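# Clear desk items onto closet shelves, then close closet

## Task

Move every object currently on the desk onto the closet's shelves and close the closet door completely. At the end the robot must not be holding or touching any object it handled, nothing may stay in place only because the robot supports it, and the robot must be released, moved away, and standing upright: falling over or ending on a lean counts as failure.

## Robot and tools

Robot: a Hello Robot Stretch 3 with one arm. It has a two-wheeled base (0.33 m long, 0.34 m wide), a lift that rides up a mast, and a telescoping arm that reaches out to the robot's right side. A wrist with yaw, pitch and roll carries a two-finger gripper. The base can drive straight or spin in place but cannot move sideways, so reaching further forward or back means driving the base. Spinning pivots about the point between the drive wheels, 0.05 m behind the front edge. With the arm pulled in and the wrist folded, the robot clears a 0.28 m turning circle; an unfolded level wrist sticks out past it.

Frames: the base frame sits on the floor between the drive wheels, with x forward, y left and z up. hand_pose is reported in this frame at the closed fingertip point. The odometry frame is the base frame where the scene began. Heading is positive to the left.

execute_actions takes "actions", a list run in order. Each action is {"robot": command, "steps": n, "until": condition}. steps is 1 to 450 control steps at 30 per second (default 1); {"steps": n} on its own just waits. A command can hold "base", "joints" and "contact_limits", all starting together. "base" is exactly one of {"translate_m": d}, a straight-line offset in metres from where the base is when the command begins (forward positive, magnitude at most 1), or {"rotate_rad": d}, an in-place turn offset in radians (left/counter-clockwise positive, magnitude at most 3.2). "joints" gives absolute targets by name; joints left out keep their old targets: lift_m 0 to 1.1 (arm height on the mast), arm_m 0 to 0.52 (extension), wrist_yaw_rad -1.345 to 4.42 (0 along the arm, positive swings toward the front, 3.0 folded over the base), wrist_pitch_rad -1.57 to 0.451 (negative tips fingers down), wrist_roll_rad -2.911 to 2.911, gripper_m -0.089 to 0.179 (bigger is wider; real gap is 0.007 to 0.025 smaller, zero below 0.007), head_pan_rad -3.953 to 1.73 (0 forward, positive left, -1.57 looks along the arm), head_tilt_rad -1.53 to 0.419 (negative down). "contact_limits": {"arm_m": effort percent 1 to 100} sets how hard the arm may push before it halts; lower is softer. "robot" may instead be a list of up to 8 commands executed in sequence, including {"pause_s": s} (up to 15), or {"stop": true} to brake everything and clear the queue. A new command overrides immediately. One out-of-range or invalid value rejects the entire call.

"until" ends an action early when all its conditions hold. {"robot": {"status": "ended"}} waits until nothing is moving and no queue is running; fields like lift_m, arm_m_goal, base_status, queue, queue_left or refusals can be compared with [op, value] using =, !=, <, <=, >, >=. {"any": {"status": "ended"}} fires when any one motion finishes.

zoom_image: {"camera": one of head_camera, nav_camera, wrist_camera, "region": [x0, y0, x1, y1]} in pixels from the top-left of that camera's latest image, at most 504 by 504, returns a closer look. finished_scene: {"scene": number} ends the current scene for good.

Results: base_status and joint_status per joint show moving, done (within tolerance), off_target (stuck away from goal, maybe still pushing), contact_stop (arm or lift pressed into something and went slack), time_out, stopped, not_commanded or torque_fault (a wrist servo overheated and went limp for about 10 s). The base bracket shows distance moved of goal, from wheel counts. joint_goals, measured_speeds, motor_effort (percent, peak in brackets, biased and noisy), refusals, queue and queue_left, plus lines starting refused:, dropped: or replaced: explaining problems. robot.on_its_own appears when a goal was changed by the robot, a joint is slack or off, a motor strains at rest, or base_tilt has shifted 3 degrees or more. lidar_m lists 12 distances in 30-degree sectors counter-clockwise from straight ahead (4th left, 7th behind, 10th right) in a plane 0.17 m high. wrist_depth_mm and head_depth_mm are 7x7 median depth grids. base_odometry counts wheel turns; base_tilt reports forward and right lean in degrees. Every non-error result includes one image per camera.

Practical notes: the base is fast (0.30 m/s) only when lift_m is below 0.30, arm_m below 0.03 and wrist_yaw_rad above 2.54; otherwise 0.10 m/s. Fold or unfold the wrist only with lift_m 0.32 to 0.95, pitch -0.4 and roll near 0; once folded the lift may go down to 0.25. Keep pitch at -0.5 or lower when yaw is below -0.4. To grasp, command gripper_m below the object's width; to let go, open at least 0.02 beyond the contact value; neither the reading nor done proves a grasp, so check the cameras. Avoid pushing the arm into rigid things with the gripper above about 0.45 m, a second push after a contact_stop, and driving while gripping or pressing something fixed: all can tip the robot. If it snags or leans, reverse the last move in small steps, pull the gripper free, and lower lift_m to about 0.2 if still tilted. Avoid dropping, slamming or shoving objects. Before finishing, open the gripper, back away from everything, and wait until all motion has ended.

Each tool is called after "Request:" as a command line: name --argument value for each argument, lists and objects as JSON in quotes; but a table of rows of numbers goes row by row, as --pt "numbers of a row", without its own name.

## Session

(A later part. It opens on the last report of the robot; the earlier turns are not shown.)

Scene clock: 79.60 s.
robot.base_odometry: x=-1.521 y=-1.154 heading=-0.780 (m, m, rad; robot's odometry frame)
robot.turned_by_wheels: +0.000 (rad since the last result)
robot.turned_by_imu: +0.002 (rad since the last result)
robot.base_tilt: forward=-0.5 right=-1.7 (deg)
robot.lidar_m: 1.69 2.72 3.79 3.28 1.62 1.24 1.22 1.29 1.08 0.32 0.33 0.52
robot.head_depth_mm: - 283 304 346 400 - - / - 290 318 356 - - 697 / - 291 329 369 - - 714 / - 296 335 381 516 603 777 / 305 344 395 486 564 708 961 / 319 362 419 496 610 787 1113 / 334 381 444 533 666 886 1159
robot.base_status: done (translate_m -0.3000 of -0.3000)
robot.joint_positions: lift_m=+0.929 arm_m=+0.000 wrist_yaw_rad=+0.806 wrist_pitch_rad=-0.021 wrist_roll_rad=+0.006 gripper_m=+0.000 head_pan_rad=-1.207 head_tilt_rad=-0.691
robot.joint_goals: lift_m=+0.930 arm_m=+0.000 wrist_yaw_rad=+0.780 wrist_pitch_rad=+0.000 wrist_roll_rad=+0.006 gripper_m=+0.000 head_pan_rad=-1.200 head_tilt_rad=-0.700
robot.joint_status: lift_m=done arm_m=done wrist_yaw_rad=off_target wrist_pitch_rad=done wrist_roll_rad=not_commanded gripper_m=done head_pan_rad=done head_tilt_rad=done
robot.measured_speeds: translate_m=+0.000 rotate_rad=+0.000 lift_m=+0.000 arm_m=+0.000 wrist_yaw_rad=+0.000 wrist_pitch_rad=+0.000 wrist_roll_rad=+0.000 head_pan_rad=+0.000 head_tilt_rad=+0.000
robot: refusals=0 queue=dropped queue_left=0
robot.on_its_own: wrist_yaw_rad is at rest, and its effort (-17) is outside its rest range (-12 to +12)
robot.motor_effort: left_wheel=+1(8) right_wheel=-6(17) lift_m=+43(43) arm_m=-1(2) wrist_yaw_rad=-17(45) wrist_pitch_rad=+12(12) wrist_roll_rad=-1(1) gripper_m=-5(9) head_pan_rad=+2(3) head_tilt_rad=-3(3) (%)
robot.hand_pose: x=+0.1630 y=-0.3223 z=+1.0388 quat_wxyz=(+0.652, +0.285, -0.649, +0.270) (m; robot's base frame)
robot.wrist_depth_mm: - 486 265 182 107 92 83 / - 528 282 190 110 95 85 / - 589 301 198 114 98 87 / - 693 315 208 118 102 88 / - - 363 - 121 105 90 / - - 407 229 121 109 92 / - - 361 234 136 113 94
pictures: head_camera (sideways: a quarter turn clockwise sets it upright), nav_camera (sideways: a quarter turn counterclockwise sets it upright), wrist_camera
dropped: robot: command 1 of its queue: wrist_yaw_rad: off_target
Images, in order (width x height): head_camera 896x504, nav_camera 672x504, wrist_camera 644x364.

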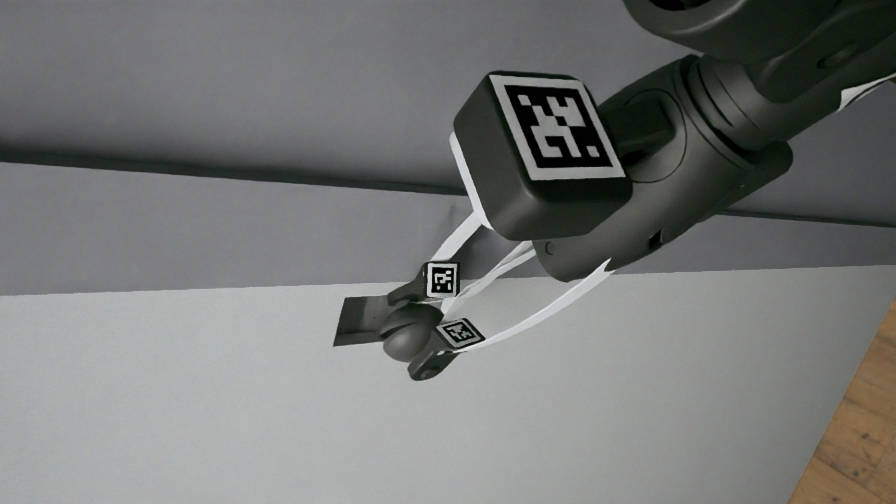

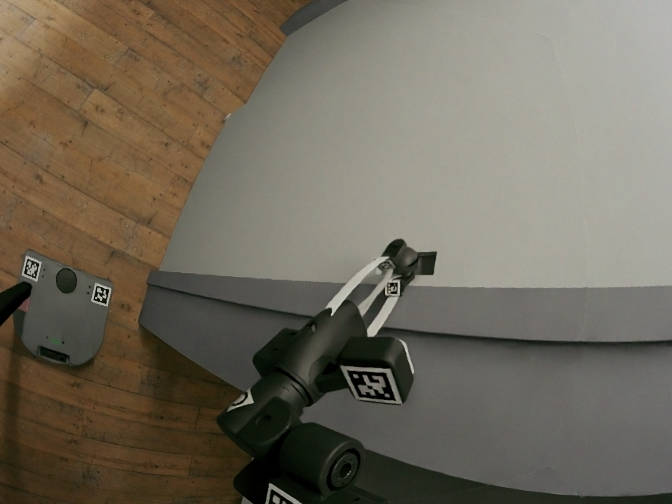

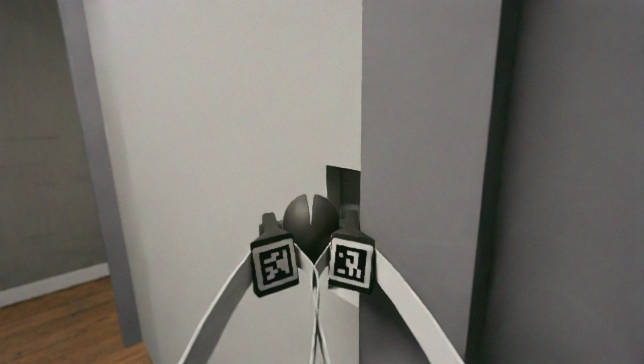

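Request:
execute_actions --actions '[{"robot":[{"joints":{"arm_m":0.03,"wrist_yaw_rad":0.8},"contact_limits":{"arm_m":12}}],"steps":100,"until":{"robot":{"status":"ended"}}},{"robot":{"base":{"translate_m":0.06}},"steps":200,"until":{"robot":{"status":"ended"}}}]'

Scene clock: 85.33 s.
robot.base_odometry: x=-1.478 y=-1.196 heading=-0.780 (m, m, rad; robot's odometry frame)
robot.turned_by_wheels: +0.000 (rad since the last result)
robot.turned_by_imu: -0.018 (rad since the last result)
robot.base_tilt: forward=-0.6 right=-1.8 (deg)
robot.lidar_m: 1.63 2.63 3.76 3.29 1.71 1.30 1.27 1.34 0.34 0.32 0.35 0.52
robot.head_depth_mm: - - 307 350 397 - 643 / - 283 306 337 - - 652 / 604 355 334 366 - 565 701 / 297 331 380 444 554 673 879 / 306 346 393 483 564 711 971 / 319 363 420 498 609 789 1126 / 334 382 446 533 662 888 1158
robot.base_status: done (translate_m +0.0600 of +0.0600)
robot.joint_positions: lift_m=+0.930 arm_m=+0.030 wrist_yaw_rad=+0.874 wrist_pitch_rad=-0.023 wrist_roll_rad=+0.006 gripper_m=+0.000 head_pan_rad=-1.206 head_tilt_rad=-0.692
robot.joint_goals: lift_m=+0.930 arm_m=+0.030 wrist_yaw_rad=+0.872 wrist_pitch_rad=+0.000 wrist_roll_rad=+0.006 gripper_m=+0.000 head_pan_rad=-1.200 head_tilt_rad=-0.700
robot.joint_status: lift_m=done arm_m=done wrist_yaw_rad=off_target wrist_pitch_rad=done wrist_roll_rad=not_commanded gripper_m=done head_pan_rad=done head_tilt_rad=done
robot.measured_speeds: translate_m=+0.000 rotate_rad=+0.000 lift_m=+0.000 arm_m=+0.000 wrist_yaw_rad=+0.000 wrist_pitch_rad=+0.000 wrist_roll_rad=+0.000 head_pan_rad=+0.000 head_tilt_rad=+0.000
robot: refusals=0 queue=done queue_left=0
robot.on_its_own: wrist_yaw_rad is held at +0.872, not at your +0.800, by its stall guard, which is not easing now
robot.motor_effort: left_wheel=+0(17) right_wheel=+3(20) lift_m=+42(43) arm_m=+4(9) wrist_yaw_rad=-2(48) wrist_pitch_rad=+13(15) wrist_roll_rad=+0(0) gripper_m=-2(10) head_pan_rad=+2(2) head_tilt_rad=-4(3) (%)
robot.contact_limits: arm_m 12 (drawing in: default 15, maximum 25; extending or still: default 22, maximum 35)
robot.hand_pose: x=+0.1747 y=-0.3386 z=+1.0383 quat_wxyz=(+0.642, +0.308, -0.639, +0.291) (m; robot's base frame)
robot.wrist_depth_mm: - 517 250 164 123 119 58 / - 597 264 172 127 72 59 / - 686 282 178 130 73 60 / - - 300 185 135 75 61 / - - 354 - 141 77 63 / - - 394 215 147 79 64 / - - 345 217 157 81 65
pictures: head_camera (sideways: a quarter turn clockwise sets it upright), nav_camera (sideways: a quarter turn counterclockwise sets it upright), wrist_camera
Images, in order (width x height): head_camera 896x504, nav_camera 672x504, wrist_camera 644x364.

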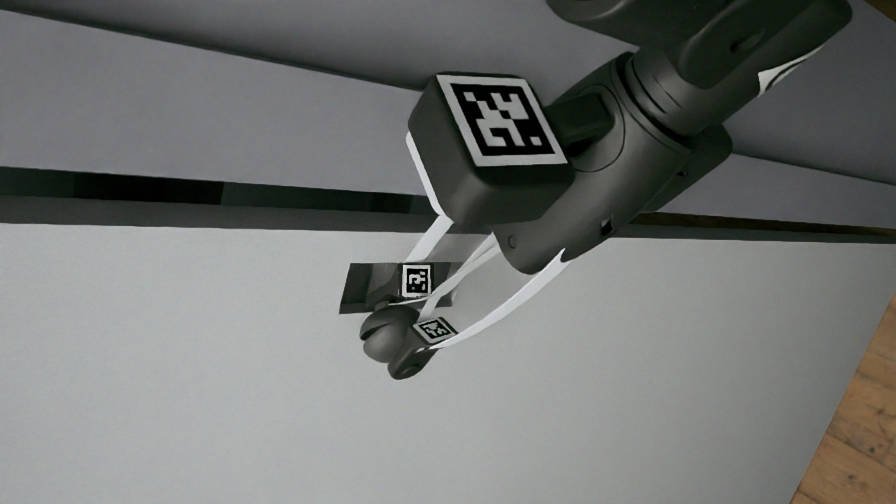

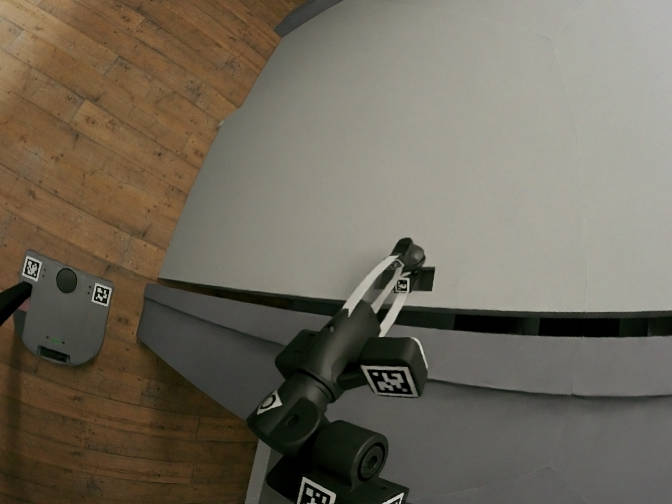

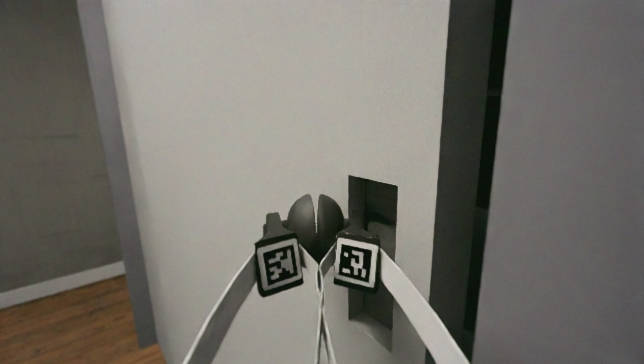

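Request:
execute_actions --actions '[{"robot":[{"joints":{"arm_m":0.01,"wrist_yaw_rad":0.8}},{"base":{"translate_m":-0.03}},{"joints":{"arm_m":0.05},"contact_limits":{"arm_m":10}}],"steps":200,"until":{"robot":{"status":"ended"}}},{"robot":{"joints":{"arm_m":0.045},"contact_limits":{"arm_m":14},"base":{"translate_m":0.15}},"steps":200,"until":{"robot":{"status":"ended"}}}]'

Scene clock: 94.00 s.
robot.base_odometry: x=-1.393 y=-1.280 heading=-0.780 (m, m, rad; robot's odometry frame)
robot.turned_by_wheels: +0.000 (rad since the last result)
robot.turned_by_imu: +0.020 (rad since the last result)
robot.base_tilt: forward=-0.6 right=-1.7 (deg)
robot.lidar_m: 2.38 2.52 3.66 3.25 1.85 1.42 1.39 1.42 0.33 0.32 0.39 0.55
robot.head_depth_mm: 663 987 865 1186 1081 - 610 / 661 1014 860 - - 1307 1135 / 605 1022 827 - - 1325 1195 / 307 345 394 468 571 692 942 / 321 362 407 506 590 749 1025 / 336 381 441 522 642 835 1121 / 351 402 470 562 705 942 1158
robot.base_status: done (translate_m +0.1500 of +0.1500)
robot.joint_positions: lift_m=+0.930 arm_m=+0.045 wrist_yaw_rad=+0.867 wrist_pitch_rad=-0.025 wrist_roll_rad=+0.006 gripper_m=+0.000 head_pan_rad=-1.206 head_tilt_rad=-0.692
robot.joint_goals: lift_m=+0.930 arm_m=+0.045 wrist_yaw_rad=+0.860 wrist_pitch_rad=+0.000 wrist_roll_rad=+0.006 gripper_m=+0.000 head_pan_rad=-1.200 head_tilt_rad=-0.700
robot.joint_status: lift_m=done arm_m=done wrist_yaw_rad=done wrist_pitch_rad=done wrist_roll_rad=not_commanded gripper_m=done head_pan_rad=done head_tilt_rad=done
robot.measured_speeds: translate_m=+0.000 rotate_rad=+0.000 lift_m=+0.000 arm_m=+0.000 wrist_yaw_rad=+0.000 wrist_pitch_rad=+0.000 wrist_roll_rad=+0.000 head_pan_rad=+0.000 head_tilt_rad=+0.000
robot: refusals=0 queue=done queue_left=0
robot.on_its_own: wrist_yaw_rad is held at +0.860, not at your +0.800, by its stall guard, which is not easing now
robot.motor_effort: left_wheel=+0(11) right_wheel=+0(14) lift_m=+42(42) arm_m=+3(8) wrist_yaw_rad=-4(47) wrist_pitch_rad=+15(18) wrist_roll_rad=-1(1) gripper_m=-4(9) head_pan_rad=+3(2) head_tilt_rad=-4(3) (%)
robot.contact_limits: arm_m 14 (drawing in: default 15, maximum 25; extending or still: default 22, maximum 35)
robot.hand_pose: x=+0.1734 y=-0.3551 z=+1.0378 quat_wxyz=(+0.644, +0.306, -0.640, +0.288) (m; robot's base frame)
robot.wrist_depth_mm: - 525 246 160 119 673 603 / - 623 262 167 123 420 462 / - - 281 176 128 710 625 / - - 302 179 135 736 629 / - - 354 - 140 634 600 / - - 406 203 144 466 455 / - - 343 215 159 804 370
pictures: head_camera (sideways: a quarter turn clockwise sets it upright), nav_camera (sideways: a quarter turn counterclockwise sets it upright), wrist_camera
Images, in order (width x height): head_camera 896x504, nav_camera 672x504, wrist_camera 644x364.

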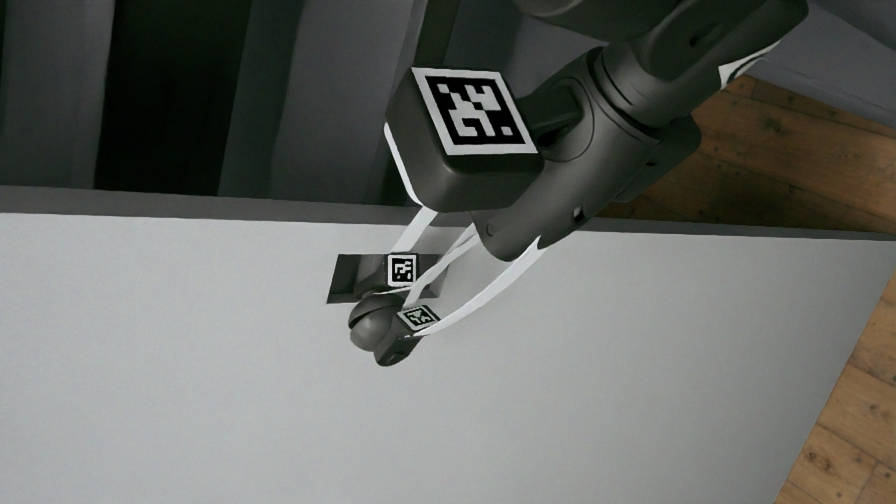

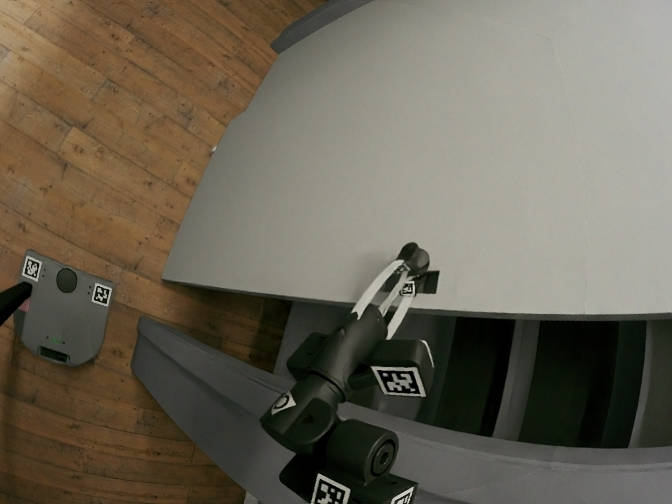

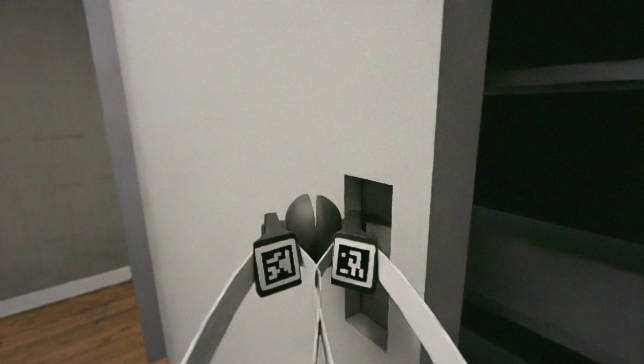

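Door follows. Continue 0.4.

Request:
execute_actions --actions '[{"robot":{"joints":{"arm_m":0.05},"contact_limits":{"arm_m":14},"base":{"translate_m":0.42}},"steps":300,"until":{"robot":{"status":"ended"}}},{"robot":{"joints":{"arm_m":0.0,"head_pan_rad":-2.0,"head_tilt_rad":-0.6}},"steps":100,"until":{"robot":{"status":"ended"}}}]'

Scene clock: 103.20 s.
robot.base_odometry: x=-1.094 y=-1.576 heading=-0.780 (m, m, rad; robot's odometry frame)
robot.turned_by_wheels: +0.000 (rad since the last result)
robot.turned_by_imu: -0.001 (rad since the last result)
robot.base_tilt: forward=-0.6 right=-1.8 (deg)
robot.lidar_m: 1.95 2.08 3.00 3.22 2.41 1.85 1.81 0.56 0.81 0.39 0.41 0.59
robot.head_depth_mm: 720 766 821 878 734 - - / 810 900 928 1045 - - 1178 / 923 1081 1021 1263 - - 1203 / 959 1102 1022 1309 - - 1187 / 923 1064 1017 1267 - - - / 908 1025 1022 853 1112 - - / 878 986 1019 853 1113 1002 -
robot.base_status: done (translate_m +0.4200 of +0.4200)
robot.joint_positions: lift_m=+0.930 arm_m=+0.000 wrist_yaw_rad=+0.859 wrist_pitch_rad=-0.022 wrist_roll_rad=+0.006 gripper_m=+0.000 head_pan_rad=-1.993 head_tilt_rad=-0.606
robot.joint_goals: lift_m=+0.930 arm_m=+0.000 wrist_yaw_rad=+0.860 wrist_pitch_rad=+0.000 wrist_roll_rad=+0.006 gripper_m=+0.000 head_pan_rad=-2.000 head_tilt_rad=-0.600
robot.joint_status: lift_m=done arm_m=done wrist_yaw_rad=done wrist_pitch_rad=done wrist_roll_rad=not_commanded gripper_m=done head_pan_rad=done head_tilt_rad=done
robot.measured_speeds: translate_m=+0.000 rotate_rad=+0.000 lift_m=+0.000 arm_m=+0.000 wrist_yaw_rad=+0.000 wrist_pitch_rad=+0.000 wrist_roll_rad=+0.000 head_pan_rad=+0.000 head_tilt_rad=+0.000
robot: refusals=0 queue=done queue_left=0
robot.on_its_own: wrist_yaw_rad is held at +0.860, not at your +0.800, by its stall guard, which is not easing now
robot.motor_effort: left_wheel=+0(7) right_wheel=-2(16) lift_m=+42(41) arm_m=-3(6) wrist_yaw_rad=+1(13) wrist_pitch_rad=+13(15) wrist_roll_rad=+0(1) gripper_m=-2(6) head_pan_rad=-1(27) head_tilt_rad=+2(10) (%)
robot.hand_pose: x=+0.1721 y=-0.3125 z=+1.0385 quat_wxyz=(+0.645, +0.302, -0.641, +0.286) (m; robot's base frame)
robot.wrist_depth_mm: - 813 403 265 198 157 131 / - 872 431 274 203 161 134 / - - 455 290 209 166 136 / - - 484 297 217 169 142 / - - 568 - 221 174 151 / - - 638 332 220 177 156 / - - 552 347 250 182 157
pictures: head_camera (sideways: a quarter turn clockwise sets it upright), nav_camera (sideways: a quarter turn counterclockwise sets it upright), wrist_camera
Images, in order (width x height): head_camera 896x504, nav_camera 672x504, wrist_camera 644x364.

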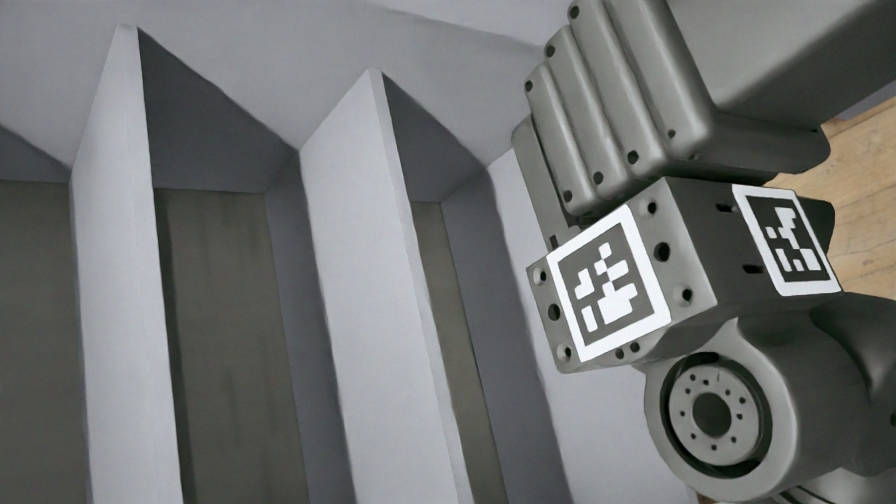

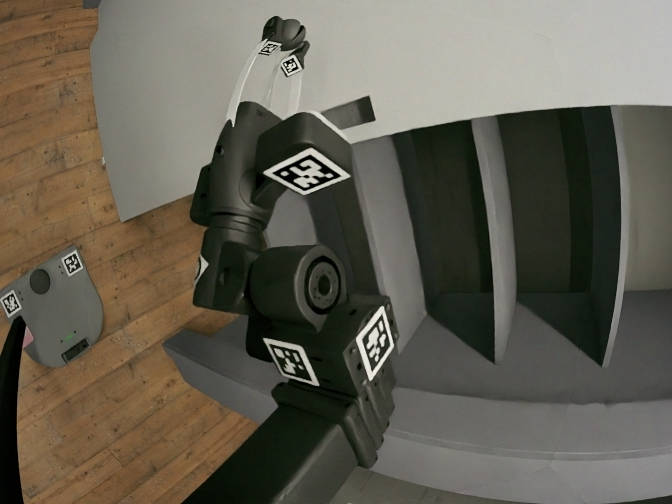

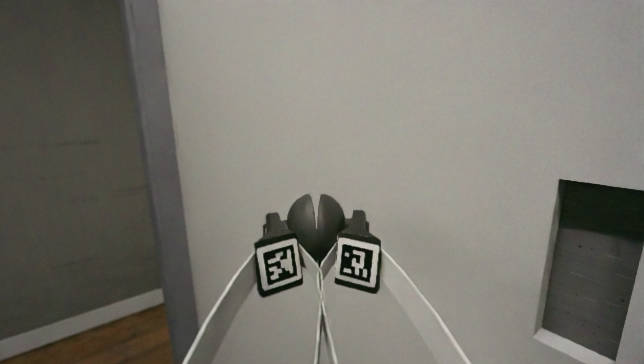

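Request:
execute_actions --actions '[{"robot":[{"joints":{"wrist_yaw_rad":1.5,"wrist_pitch_rad":-0.4,"lift_m":0.85}},{"joints":{"wrist_yaw_rad":3.0,"head_pan_rad":0,"head_tilt_rad":-0.4}},{"joints":{"lift_m":0.27}},{"base":{"rotate_rad":1.555}},{"base":{"translate_m":1.0}},{"base":{"translate_m":1.0}}],"steps":450,"until":{"robot":{"status":"ended"}}},{"robot":[{"base":{"translate_m":0.6}},{"base":{"rotate_rad":1.555},"joints":{"head_pan_rad":-1.57,"head_tilt_rad":-0.6,"lift_m":0.9}}],"steps":450,"until":{"robot":{"any":1}}}]'

Request:
execute_actions --actions '[{"robot":[{"joints":{"wrist_yaw_rad":1.5,"wrist_pitch_rad":-0.4,"lift_m":0.85}},{"joints":{"wrist_yaw_rad":3.0,"head_pan_rad":0,"head_tilt_rad":-0.4}},{"joints":{"lift_m":0.27}},{"base":{"rotate_rad":1.555}},{"base":{"translate_m":1.0}},{"base":{"translate_m":1.0}}],"steps":450,"until":{"robot":{"status":"ended"}}},{"steps":300,"until":{"robot":{"status":"ended"}}},{"robot":[{"base":{"translate_m":0.6}},{"base":{"rotate_rad":1.555},"joints":{"head_pan_rad":-1.57,"head_tilt_rad":-0.6,"lift_m":0.9}}],"steps":450,"until":{"robot":{"status":"ended"}}}]'


Scene clock: 146.87 s.
robot.base_odometry: x=+0.763 y=+0.244 heading=+2.330 (m, m, rad; robot's odometry frame)
robot.turned_by_wheels: +3.110 (rad since the last result)
robot.turned_by_imu: +3.138 (rad since the last result)
robot.base_tilt: forward=-0.6 right=-1.7 (deg)
robot.lidar_m: 1.61 1.72 2.50 2.96 2.85 2.17 2.12 1.43 1.09 0.61 1.13 1.32
robot.head_depth_mm: 878 969 1038 586 464 - - / 889 979 792 586 465 406 - / 891 984 793 586 465 400 - / 895 990 675 586 465 394 - / 896 995 796 586 465 405 - / 903 989 794 587 465 405 1265 / 907 996 792 588 465 404 1244
robot.base_status: done (rotate_rad +1.5549 of +1.5550)
robot.joint_positions: lift_m=+0.899 arm_m=+0.000 wrist_yaw_rad=+2.999 wrist_pitch_rad=-0.415 wrist_roll_rad=+0.006 gripper_m=+0.000 head_pan_rad=-1.563 head_tilt_rad=-0.593
robot.joint_goals: lift_m=+0.900 arm_m=+0.000 wrist_yaw_rad=+3.000 wrist_pitch_rad=-0.400 wrist_roll_rad=+0.006 gripper_m=+0.000 head_pan_rad=-1.570 head_tilt_rad=-0.600
robot.joint_status: lift_m=done arm_m=done wrist_yaw_rad=done wrist_pitch_rad=done wrist_roll_rad=not_commanded gripper_m=done head_pan_rad=done head_tilt_rad=done
robot.measured_speeds: translate_m=+0.000 rotate_rad=+0.000 lift_m=+0.000 arm_m=+0.000 wrist_yaw_rad=+0.000 wrist_pitch_rad=+0.000 wrist_roll_rad=+0.000 head_pan_rad=+0.000 head_tilt_rad=+0.000
robot: refusals=0 queue=done queue_left=0
robot.motor_effort: left_wheel=-2(9) right_wheel=+2(11) lift_m=+43(45) arm_m=-3(3) wrist_yaw_rad=+0(1) wrist_pitch_rad=+8(14) wrist_roll_rad=-1(1) gripper_m=-3(3) head_pan_rad=-1(31) head_tilt_rad=-3(16) (%)
robot.hand_pose: x=+0.0108 y=+0.0772 z=+0.9129 quat_wxyz=(+0.195, +0.702, +0.095, +0.678) (m; robot's base frame)
robot.wrist_depth_mm: - - - - - - - / - - - - - - - / - - - - - - - / - - - - - - - / - - - - - - - / - - - - - - - / - - - - - - -
pictures: head_camera (sideways: a quarter turn clockwise sets it upright), nav_camera (sideways: a quarter turn counterclockwise sets it upright), wrist_camera
Images, in order (width x height): head_camera 896x504, nav_camera 672x504, wrist_camera 644x364.

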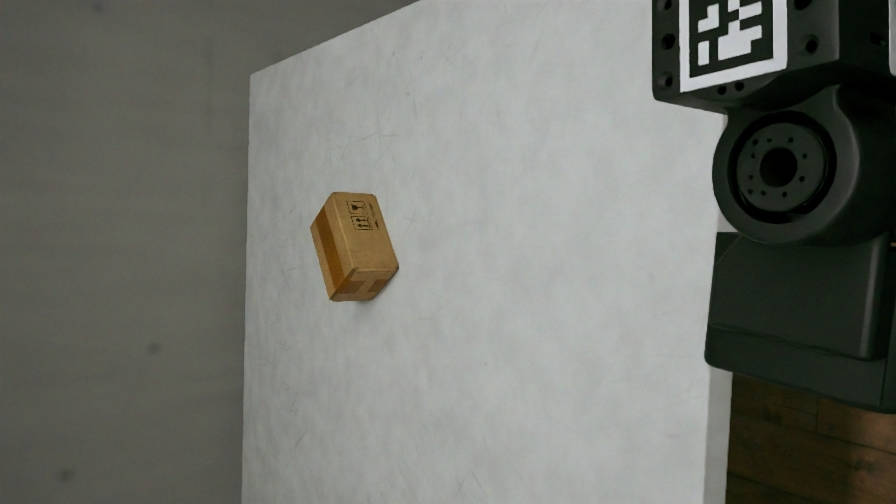

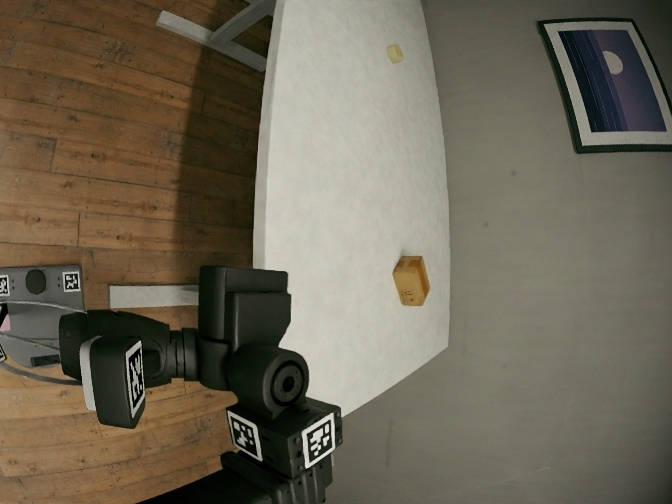

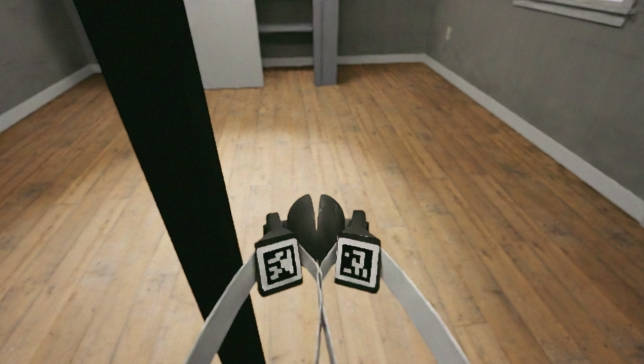

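Request:
execute_actions --actions '[{"robot":[{"joints":{"wrist_yaw_rad":1.6}},{"joints":{"lift_m":1.09,"gripper_m":0.175}},{"joints":{"wrist_yaw_rad":0,"wrist_pitch_rad":-0.5}},{"joints":{"arm_m":0.15}}],"steps":450,"until":{"robot":{"status":"ended"}}}]'

Scene clock: 163.03 s.
robot.base_odometry: x=+0.763 y=+0.244 heading=+2.330 (m, m, rad; robot's odometry frame)
robot.turned_by_wheels: +0.000 (rad since the last result)
robot.turned_by_imu: +0.001 (rad since the last result)
robot.base_tilt: forward=-0.5 right=-1.7 (deg)
robot.lidar_m: 1.62 1.72 2.50 2.97 2.85 2.17 2.12 1.43 1.09 0.61 1.13 1.32
robot.head_depth_mm: - - 1051 586 465 395 1233 / - - 719 586 465 395 1239 / - - - 584 464 395 1165 / 882 989 645 586 464 404 1241 / 899 994 737 587 464 404 1236 / 906 995 796 585 465 404 1232 / 904 992 790 586 464 405 1236
robot.base_status: done (rotate_rad +1.5549 of +1.5550)
robot.joint_positions: lift_m=+1.089 arm_m=+0.150 wrist_yaw_rad=+0.002 wrist_pitch_rad=-0.512 wrist_roll_rad=+0.006 gripper_m=+0.175 head_pan_rad=-1.563 head_tilt_rad=-0.593
robot.joint_goals: lift_m=+1.090 arm_m=+0.150 wrist_yaw_rad=+0.000 wrist_pitch_rad=-0.500 wrist_roll_rad=+0.006 gripper_m=+0.175 head_pan_rad=-1.570 head_tilt_rad=-0.600
robot.joint_status: lift_m=done arm_m=done wrist_yaw_rad=done wrist_pitch_rad=done wrist_roll_rad=not_commanded gripper_m=done head_pan_rad=done head_tilt_rad=done
robot.measured_speeds: translate_m=+0.000 rotate_rad=+0.000 lift_m=+0.000 arm_m=+0.000 wrist_yaw_rad=+0.000 wrist_pitch_rad=+0.000 wrist_roll_rad=+0.000 head_pan_rad=+0.000 head_tilt_rad=+0.000
robot: refusals=0 queue=done queue_left=0
robot.motor_effort: left_wheel=-3(3) right_wheel=+2(2) lift_m=+43(48) arm_m=+4(3) wrist_yaw_rad=-1(4) wrist_pitch_rad=+7(9) wrist_roll_rad=-1(0) gripper_m=+1(100) head_pan_rad=-2(3) head_tilt_rad=-3(3) (%)
robot.hand_pose: x=-0.0212 y=-0.5061 z=+1.0816 quat_wxyz=(+0.682, +0.179, -0.686, -0.179) (m; robot's base frame)
robot.wrist_depth_mm: 624 616 616 591 609 619 584 / 618 629 633 633 640 658 663 / 476 474 477 481 487 735 746 / 396 389 394 329 397 816 844 / 331 336 329 323 334 342 948 / 289 288 286 286 288 277 - / 246 251 254 251 251 251 -
pictures: head_camera (sideways: a quarter turn clockwise sets it upright), nav_camera (sideways: a quarter turn counterclockwise sets it upright), wrist_camera
Images, in order (width x height): head_camera 896x504, nav_camera 672x504, wrist_camera 644x364.

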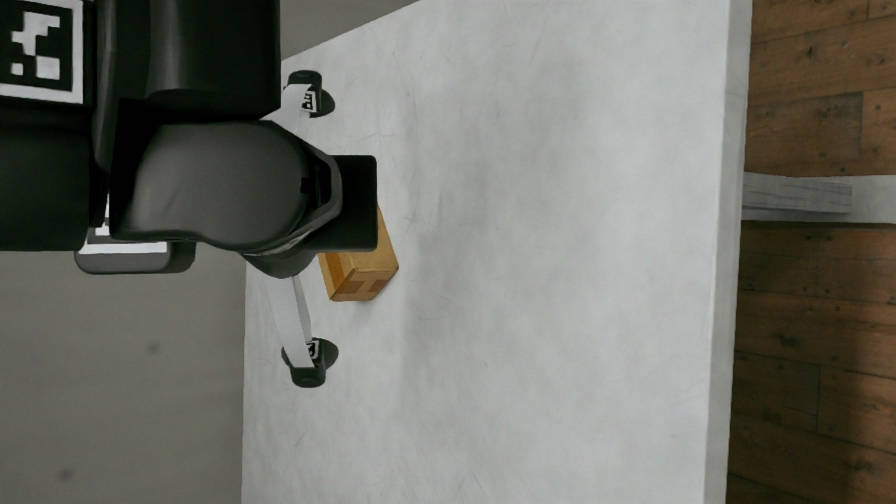

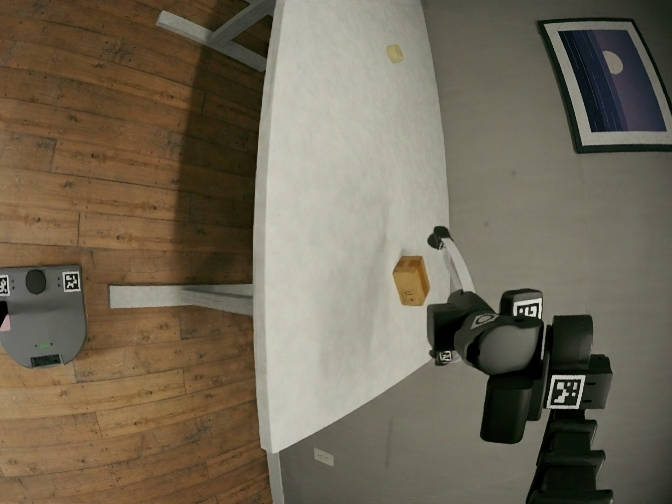

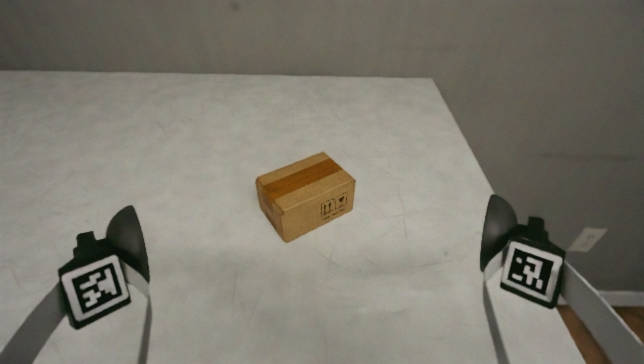

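Request:
execute_actions --actions '[{"robot":[{"joints":{"lift_m":1.0,"arm_m":0.2}}],"steps":450,"until":{"robot":{"status":"ended"}}}]'

Scene clock: 171.60 s.
robot.base_odometry: x=+0.763 y=+0.244 heading=+2.330 (m, m, rad; robot's odometry frame)
robot.turned_by_wheels: +0.000 (rad since the last result)
robot.turned_by_imu: +0.001 (rad since the last result)
robot.base_tilt: forward=-0.6 right=-1.7 (deg)
robot.lidar_m: 1.61 1.72 2.50 2.97 2.84 2.17 2.13 1.43 1.09 0.61 1.13 1.32
robot.head_depth_mm: 884 934 1081 566 465 395 1229 / 883 - - 563 465 395 1234 / 893 957 - 545 465 395 1160 / 893 971 646 546 465 404 1241 / 895 996 794 575 465 405 1237 / 904 988 792 586 464 405 1240 / 902 990 792 585 465 405 1236
robot.base_status: done (rotate_rad +1.5549 of +1.5550)
robot.joint_positions: lift_m=+1.001 arm_m=+0.200 wrist_yaw_rad=+0.002 wrist_pitch_rad=-0.513 wrist_roll_rad=+0.006 gripper_m=+0.175 head_pan_rad=-1.563 head_tilt_rad=-0.593
robot.joint_goals: lift_m=+1.000 arm_m=+0.200 wrist_yaw_rad=+0.000 wrist_pitch_rad=-0.500 wrist_roll_rad=+0.006 gripper_m=+0.175 head_pan_rad=-1.570 head_tilt_rad=-0.600
robot.joint_status: lift_m=done arm_m=done wrist_yaw_rad=done wrist_pitch_rad=done wrist_roll_rad=not_commanded gripper_m=done head_pan_rad=done head_tilt_rad=done
robot.measured_speeds: translate_m=+0.000 rotate_rad=+0.000 lift_m=+0.000 arm_m=+0.000 wrist_yaw_rad=+0.000 wrist_pitch_rad=+0.000 wrist_roll_rad=+0.000 head_pan_rad=+0.000 head_tilt_rad=+0.000
robot: refusals=0 queue=done queue_left=0
robot.motor_effort: left_wheel=-2(3) right_wheel=+2(2) lift_m=+17(41) arm_m=+3(2) wrist_yaw_rad=-2(2) wrist_pitch_rad=+7(8) wrist_roll_rad=+0(1) gripper_m=+1(1) head_pan_rad=-2(2) head_tilt_rad=-2(2) (%)
robot.hand_pose: x=-0.0212 y=-0.5561 z=+0.9925 quat_wxyz=(+0.682, +0.179, -0.686, -0.180) (m; robot's base frame)
robot.wrist_depth_mm: 558 547 558 556 530 544 551 / 414 414 417 422 423 605 594 / 321 321 304 229 322 341 688 / 258 262 248 227 262 265 747 / 219 223 220 220 220 227 229 / - 190 191 190 191 186 195 / 162 167 167 168 169 168 167
pictures: head_camera (sideways: a quarter turn clockwise sets it upright), nav_camera (sideways: a quarter turn counterclockwise sets it upright), wrist_camera
Images, in order (width x height): head_camera 896x504, nav_camera 672x504, wrist_camera 644x364.

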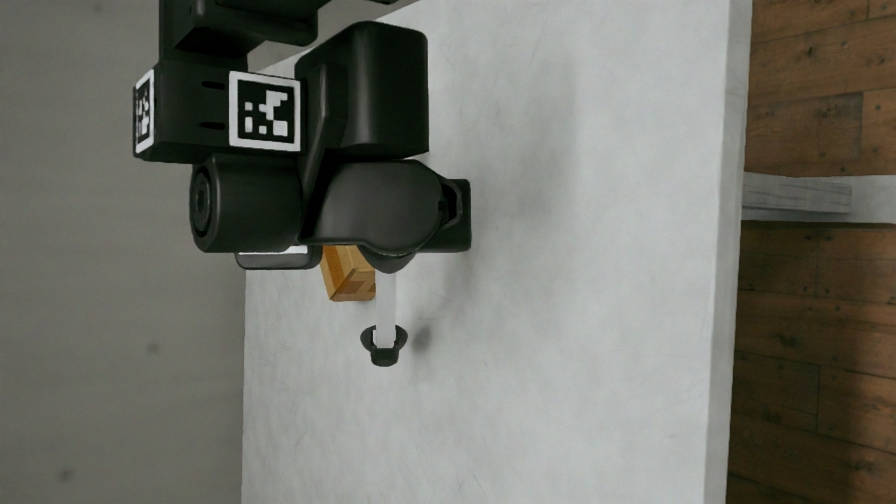

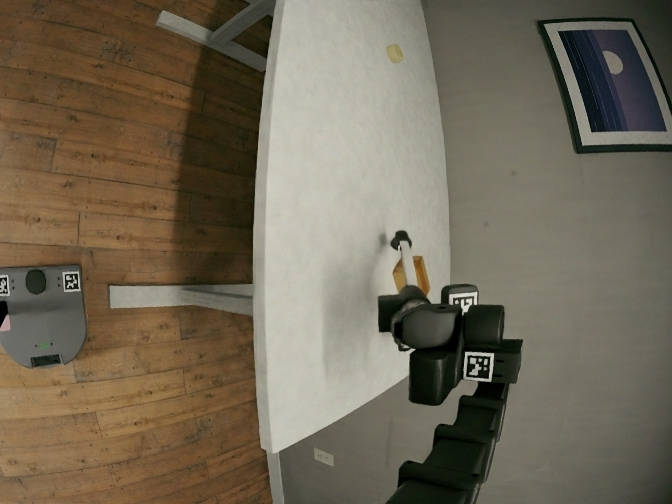

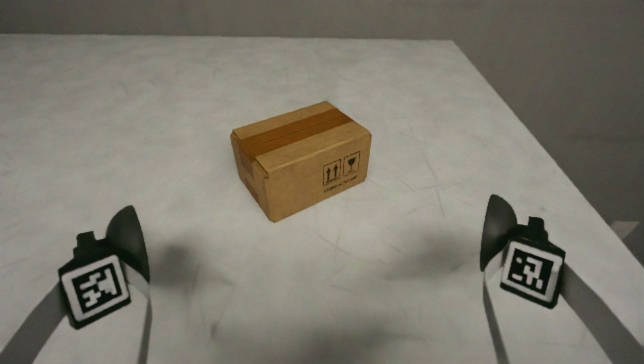

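Request:
execute_actions --actions '[{"robot":{"joints":{"lift_m":0.985,"arm_m":0.29}},"steps":200,"until":{"robot":{"status":"ended"}}}]'

Scene clock: 191.30 s.
robot.base_odometry: x=+0.763 y=+0.244 heading=+2.330 (m, m, rad; robot's odometry frame)
robot.turned_by_wheels: +0.000 (rad since the last result)
robot.turned_by_imu: +0.001 (rad since the last result)
robot.base_tilt: forward=-0.6 right=-1.8 (deg)
robot.lidar_m: 1.61 1.72 2.49 2.96 2.84 2.17 2.12 1.43 1.09 0.61 1.13 1.32
robot.head_depth_mm: 883 937 753 585 465 395 1244 / 885 - - 586 465 394 1232 / 893 - - 587 464 393 1165 / 892 972 833 586 464 404 1236 / 897 990 836 587 464 405 1234 / 905 990 791 585 464 405 1245 / 907 995 795 586 464 405 1239
robot.base_status: done (rotate_rad +1.5549 of +1.5550)
robot.joint_positions: lift_m=+0.986 arm_m=+0.290 wrist_yaw_rad=+0.002 wrist_pitch_rad=-0.513 wrist_roll_rad=+0.006 gripper_m=+0.175 head_pan_rad=-1.563 head_tilt_rad=-0.593
robot.joint_goals: lift_m=+0.985 arm_m=+0.290 wrist_yaw_rad=+0.000 wrist_pitch_rad=-0.500 wrist_roll_rad=+0.006 gripper_m=+0.175 head_pan_rad=-1.570 head_tilt_rad=-0.600
robot.joint_status: lift_m=done arm_m=done wrist_yaw_rad=done wrist_pitch_rad=done wrist_roll_rad=not_commanded gripper_m=done head_pan_rad=done head_tilt_rad=done
robot.measured_speeds: translate_m=+0.000 rotate_rad=+0.000 lift_m=+0.000 arm_m=+0.000 wrist_yaw_rad=+0.000 wrist_pitch_rad=+0.000 wrist_roll_rad=+0.000 head_pan_rad=+0.000 head_tilt_rad=+0.000
robot: refusals=0 queue=done queue_left=0
robot.motor_effort: left_wheel=-3(2) right_wheel=+2(2) lift_m=+17(12) arm_m=+3(0) wrist_yaw_rad=-2(2) wrist_pitch_rad=+7(7) wrist_roll_rad=-1(1) gripper_m=+1(0) head_pan_rad=+0(1) head_tilt_rad=-3(3) (%)
robot.hand_pose: x=-0.0212 y=-0.6460 z=+0.9775 quat_wxyz=(+0.682, +0.179, -0.686, -0.180) (m; robot's base frame)
robot.wrist_depth_mm: 485 479 479 472 482 471 473 / 378 381 380 385 382 502 521 / 293 293 293 295 291 295 578 / 235 236 231 165 240 240 262 / 199 202 143 143 195 208 202 / - 173 130 153 173 169 176 / 148 153 148 152 154 152 154
pictures: head_camera (sideways: a quarter turn clockwise sets it upright), nav_camera (sideways: a quarter turn counterclockwise sets it upright), wrist_camera
Images, in order (width x height): head_camera 896x504, nav_camera 672x504, wrist_camera 644x364.

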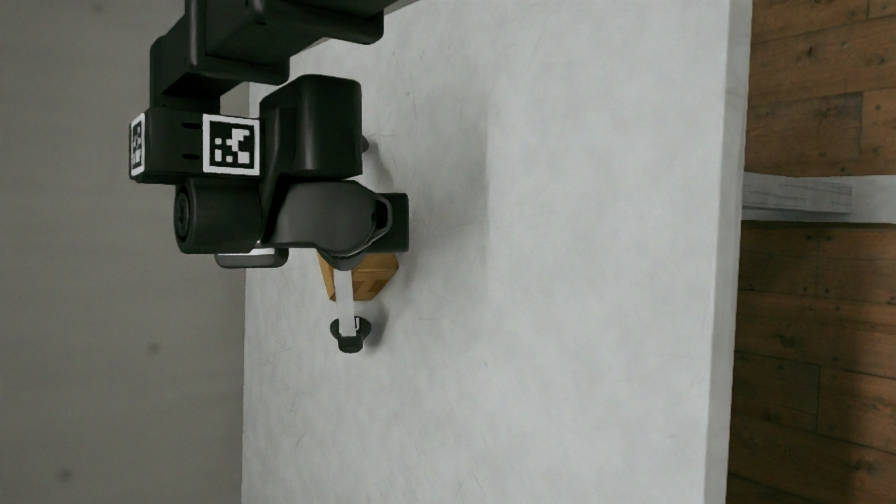

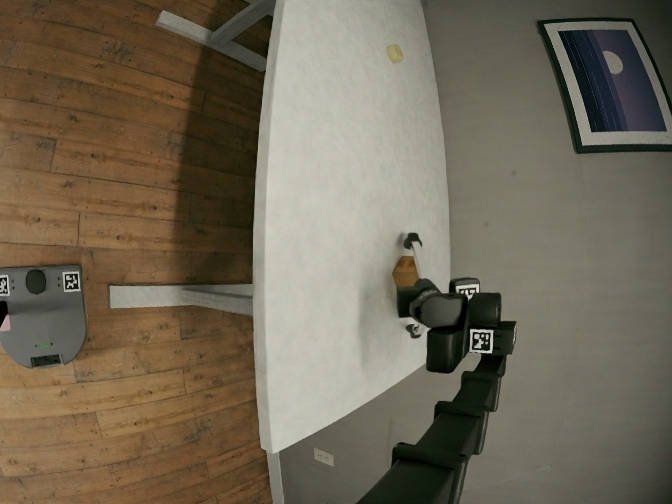

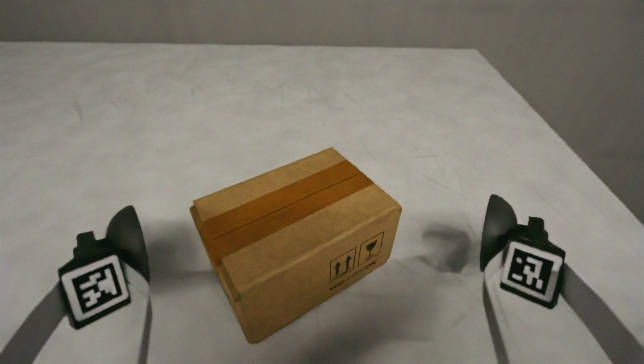

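Request:
execute_actions --actions '[{"robot":[{"joints":{"lift_m":0.975,"arm_m":0.315}},{"joints":{"gripper_m":0.05}}],"steps":200,"until":{"robot":{"status":"ended"}}}]'

Scene clock: 196.80 s.
robot.base_odometry: x=+0.763 y=+0.244 heading=+2.330 (m, m, rad; robot's odometry frame)
robot.turned_by_wheels: +0.000 (rad since the last result)
robot.turned_by_imu: +0.001 (rad since the last result)
robot.base_tilt: forward=-0.6 right=-1.8 (deg)
robot.lidar_m: 1.61 1.72 2.50 2.97 2.84 2.17 2.12 1.43 1.09 0.61 1.13 1.32
robot.head_depth_mm: 880 944 - 587 465 395 1232 / 886 948 721 584 464 395 1238 / 889 939 - 585 465 395 1165 / 898 967 811 586 465 405 1230 / 894 990 790 584 465 405 1232 / 902 994 793 585 464 405 1239 / 907 995 790 586 465 405 1226
robot.base_status: done (rotate_rad +1.5549 of +1.5550)
robot.joint_positions: lift_m=+0.976 arm_m=+0.315 wrist_yaw_rad=+0.001 wrist_pitch_rad=-0.511 wrist_roll_rad=+0.006 gripper_m=+0.058 head_pan_rad=-1.563 head_tilt_rad=-0.593
robot.joint_goals: lift_m=+0.975 arm_m=+0.315 wrist_yaw_rad=+0.000 wrist_pitch_rad=-0.500 wrist_roll_rad=+0.006 gripper_m=+0.050 head_pan_rad=-1.570 head_tilt_rad=-0.600
robot.joint_status: lift_m=done arm_m=done wrist_yaw_rad=done wrist_pitch_rad=done wrist_roll_rad=not_commanded gripper_m=off_target head_pan_rad=done head_tilt_rad=done
robot.measured_speeds: translate_m=+0.000 rotate_rad=+0.000 lift_m=+0.000 arm_m=+0.000 wrist_yaw_rad=+0.000 wrist_pitch_rad=+0.000 wrist_roll_rad=+0.000 head_pan_rad=+0.000 head_tilt_rad=+0.000
robot: refusals=0 queue=done queue_left=0
robot.motor_effort: left_wheel=-2(2) right_wheel=+1(2) lift_m=+16(16) arm_m=+4(9) wrist_yaw_rad=-2(2) wrist_pitch_rad=+6(8) wrist_roll_rad=+0(0) gripper_m=-100(100) head_pan_rad=-3(2) head_tilt_rad=-3(4) (%)
robot.hand_pose: x=-0.0212 y=-0.6713 z=+0.9678 quat_wxyz=(+0.682, +0.179, -0.686, -0.179) (m; robot's base frame)
robot.wrist_depth_mm: 456 453 454 448 454 450 444 / 355 356 357 363 360 388 495 / 277 277 276 276 275 275 537 / 224 224 226 149 224 226 223 / 189 194 126 126 126 190 190 / 162 163 111 110 137 163 163 / 144 143 137 116 144 144 144
pictures: head_camera (sideways: a quarter turn clockwise sets it upright), nav_camera (sideways: a quarter turn counterclockwise sets it upright), wrist_camera
Images, in order (width x height): head_camera 896x504, nav_camera 672x504, wrist_camera 644x364.

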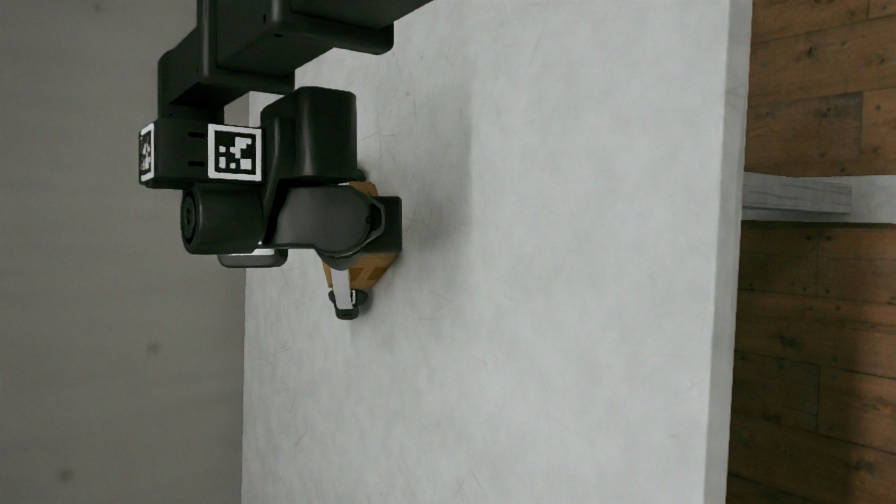

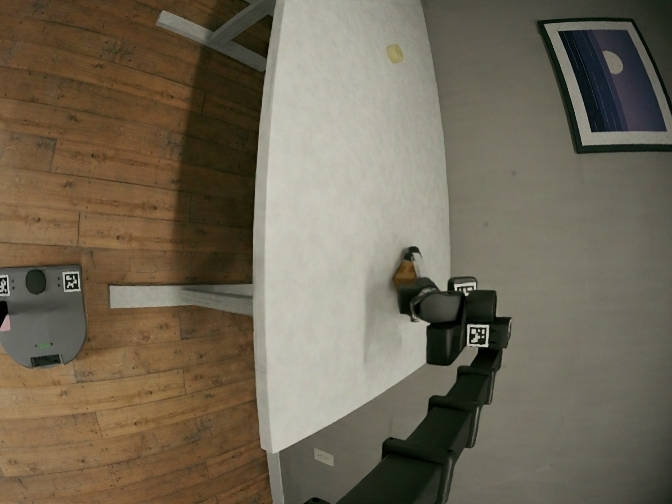

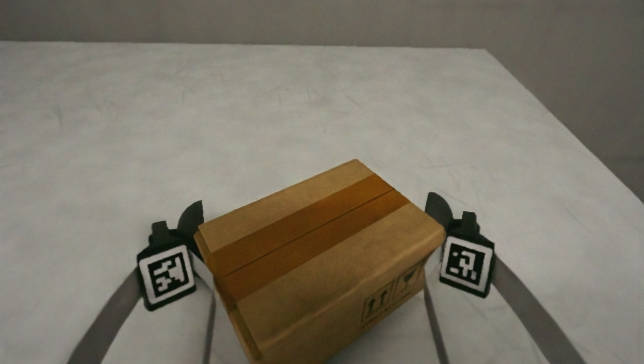

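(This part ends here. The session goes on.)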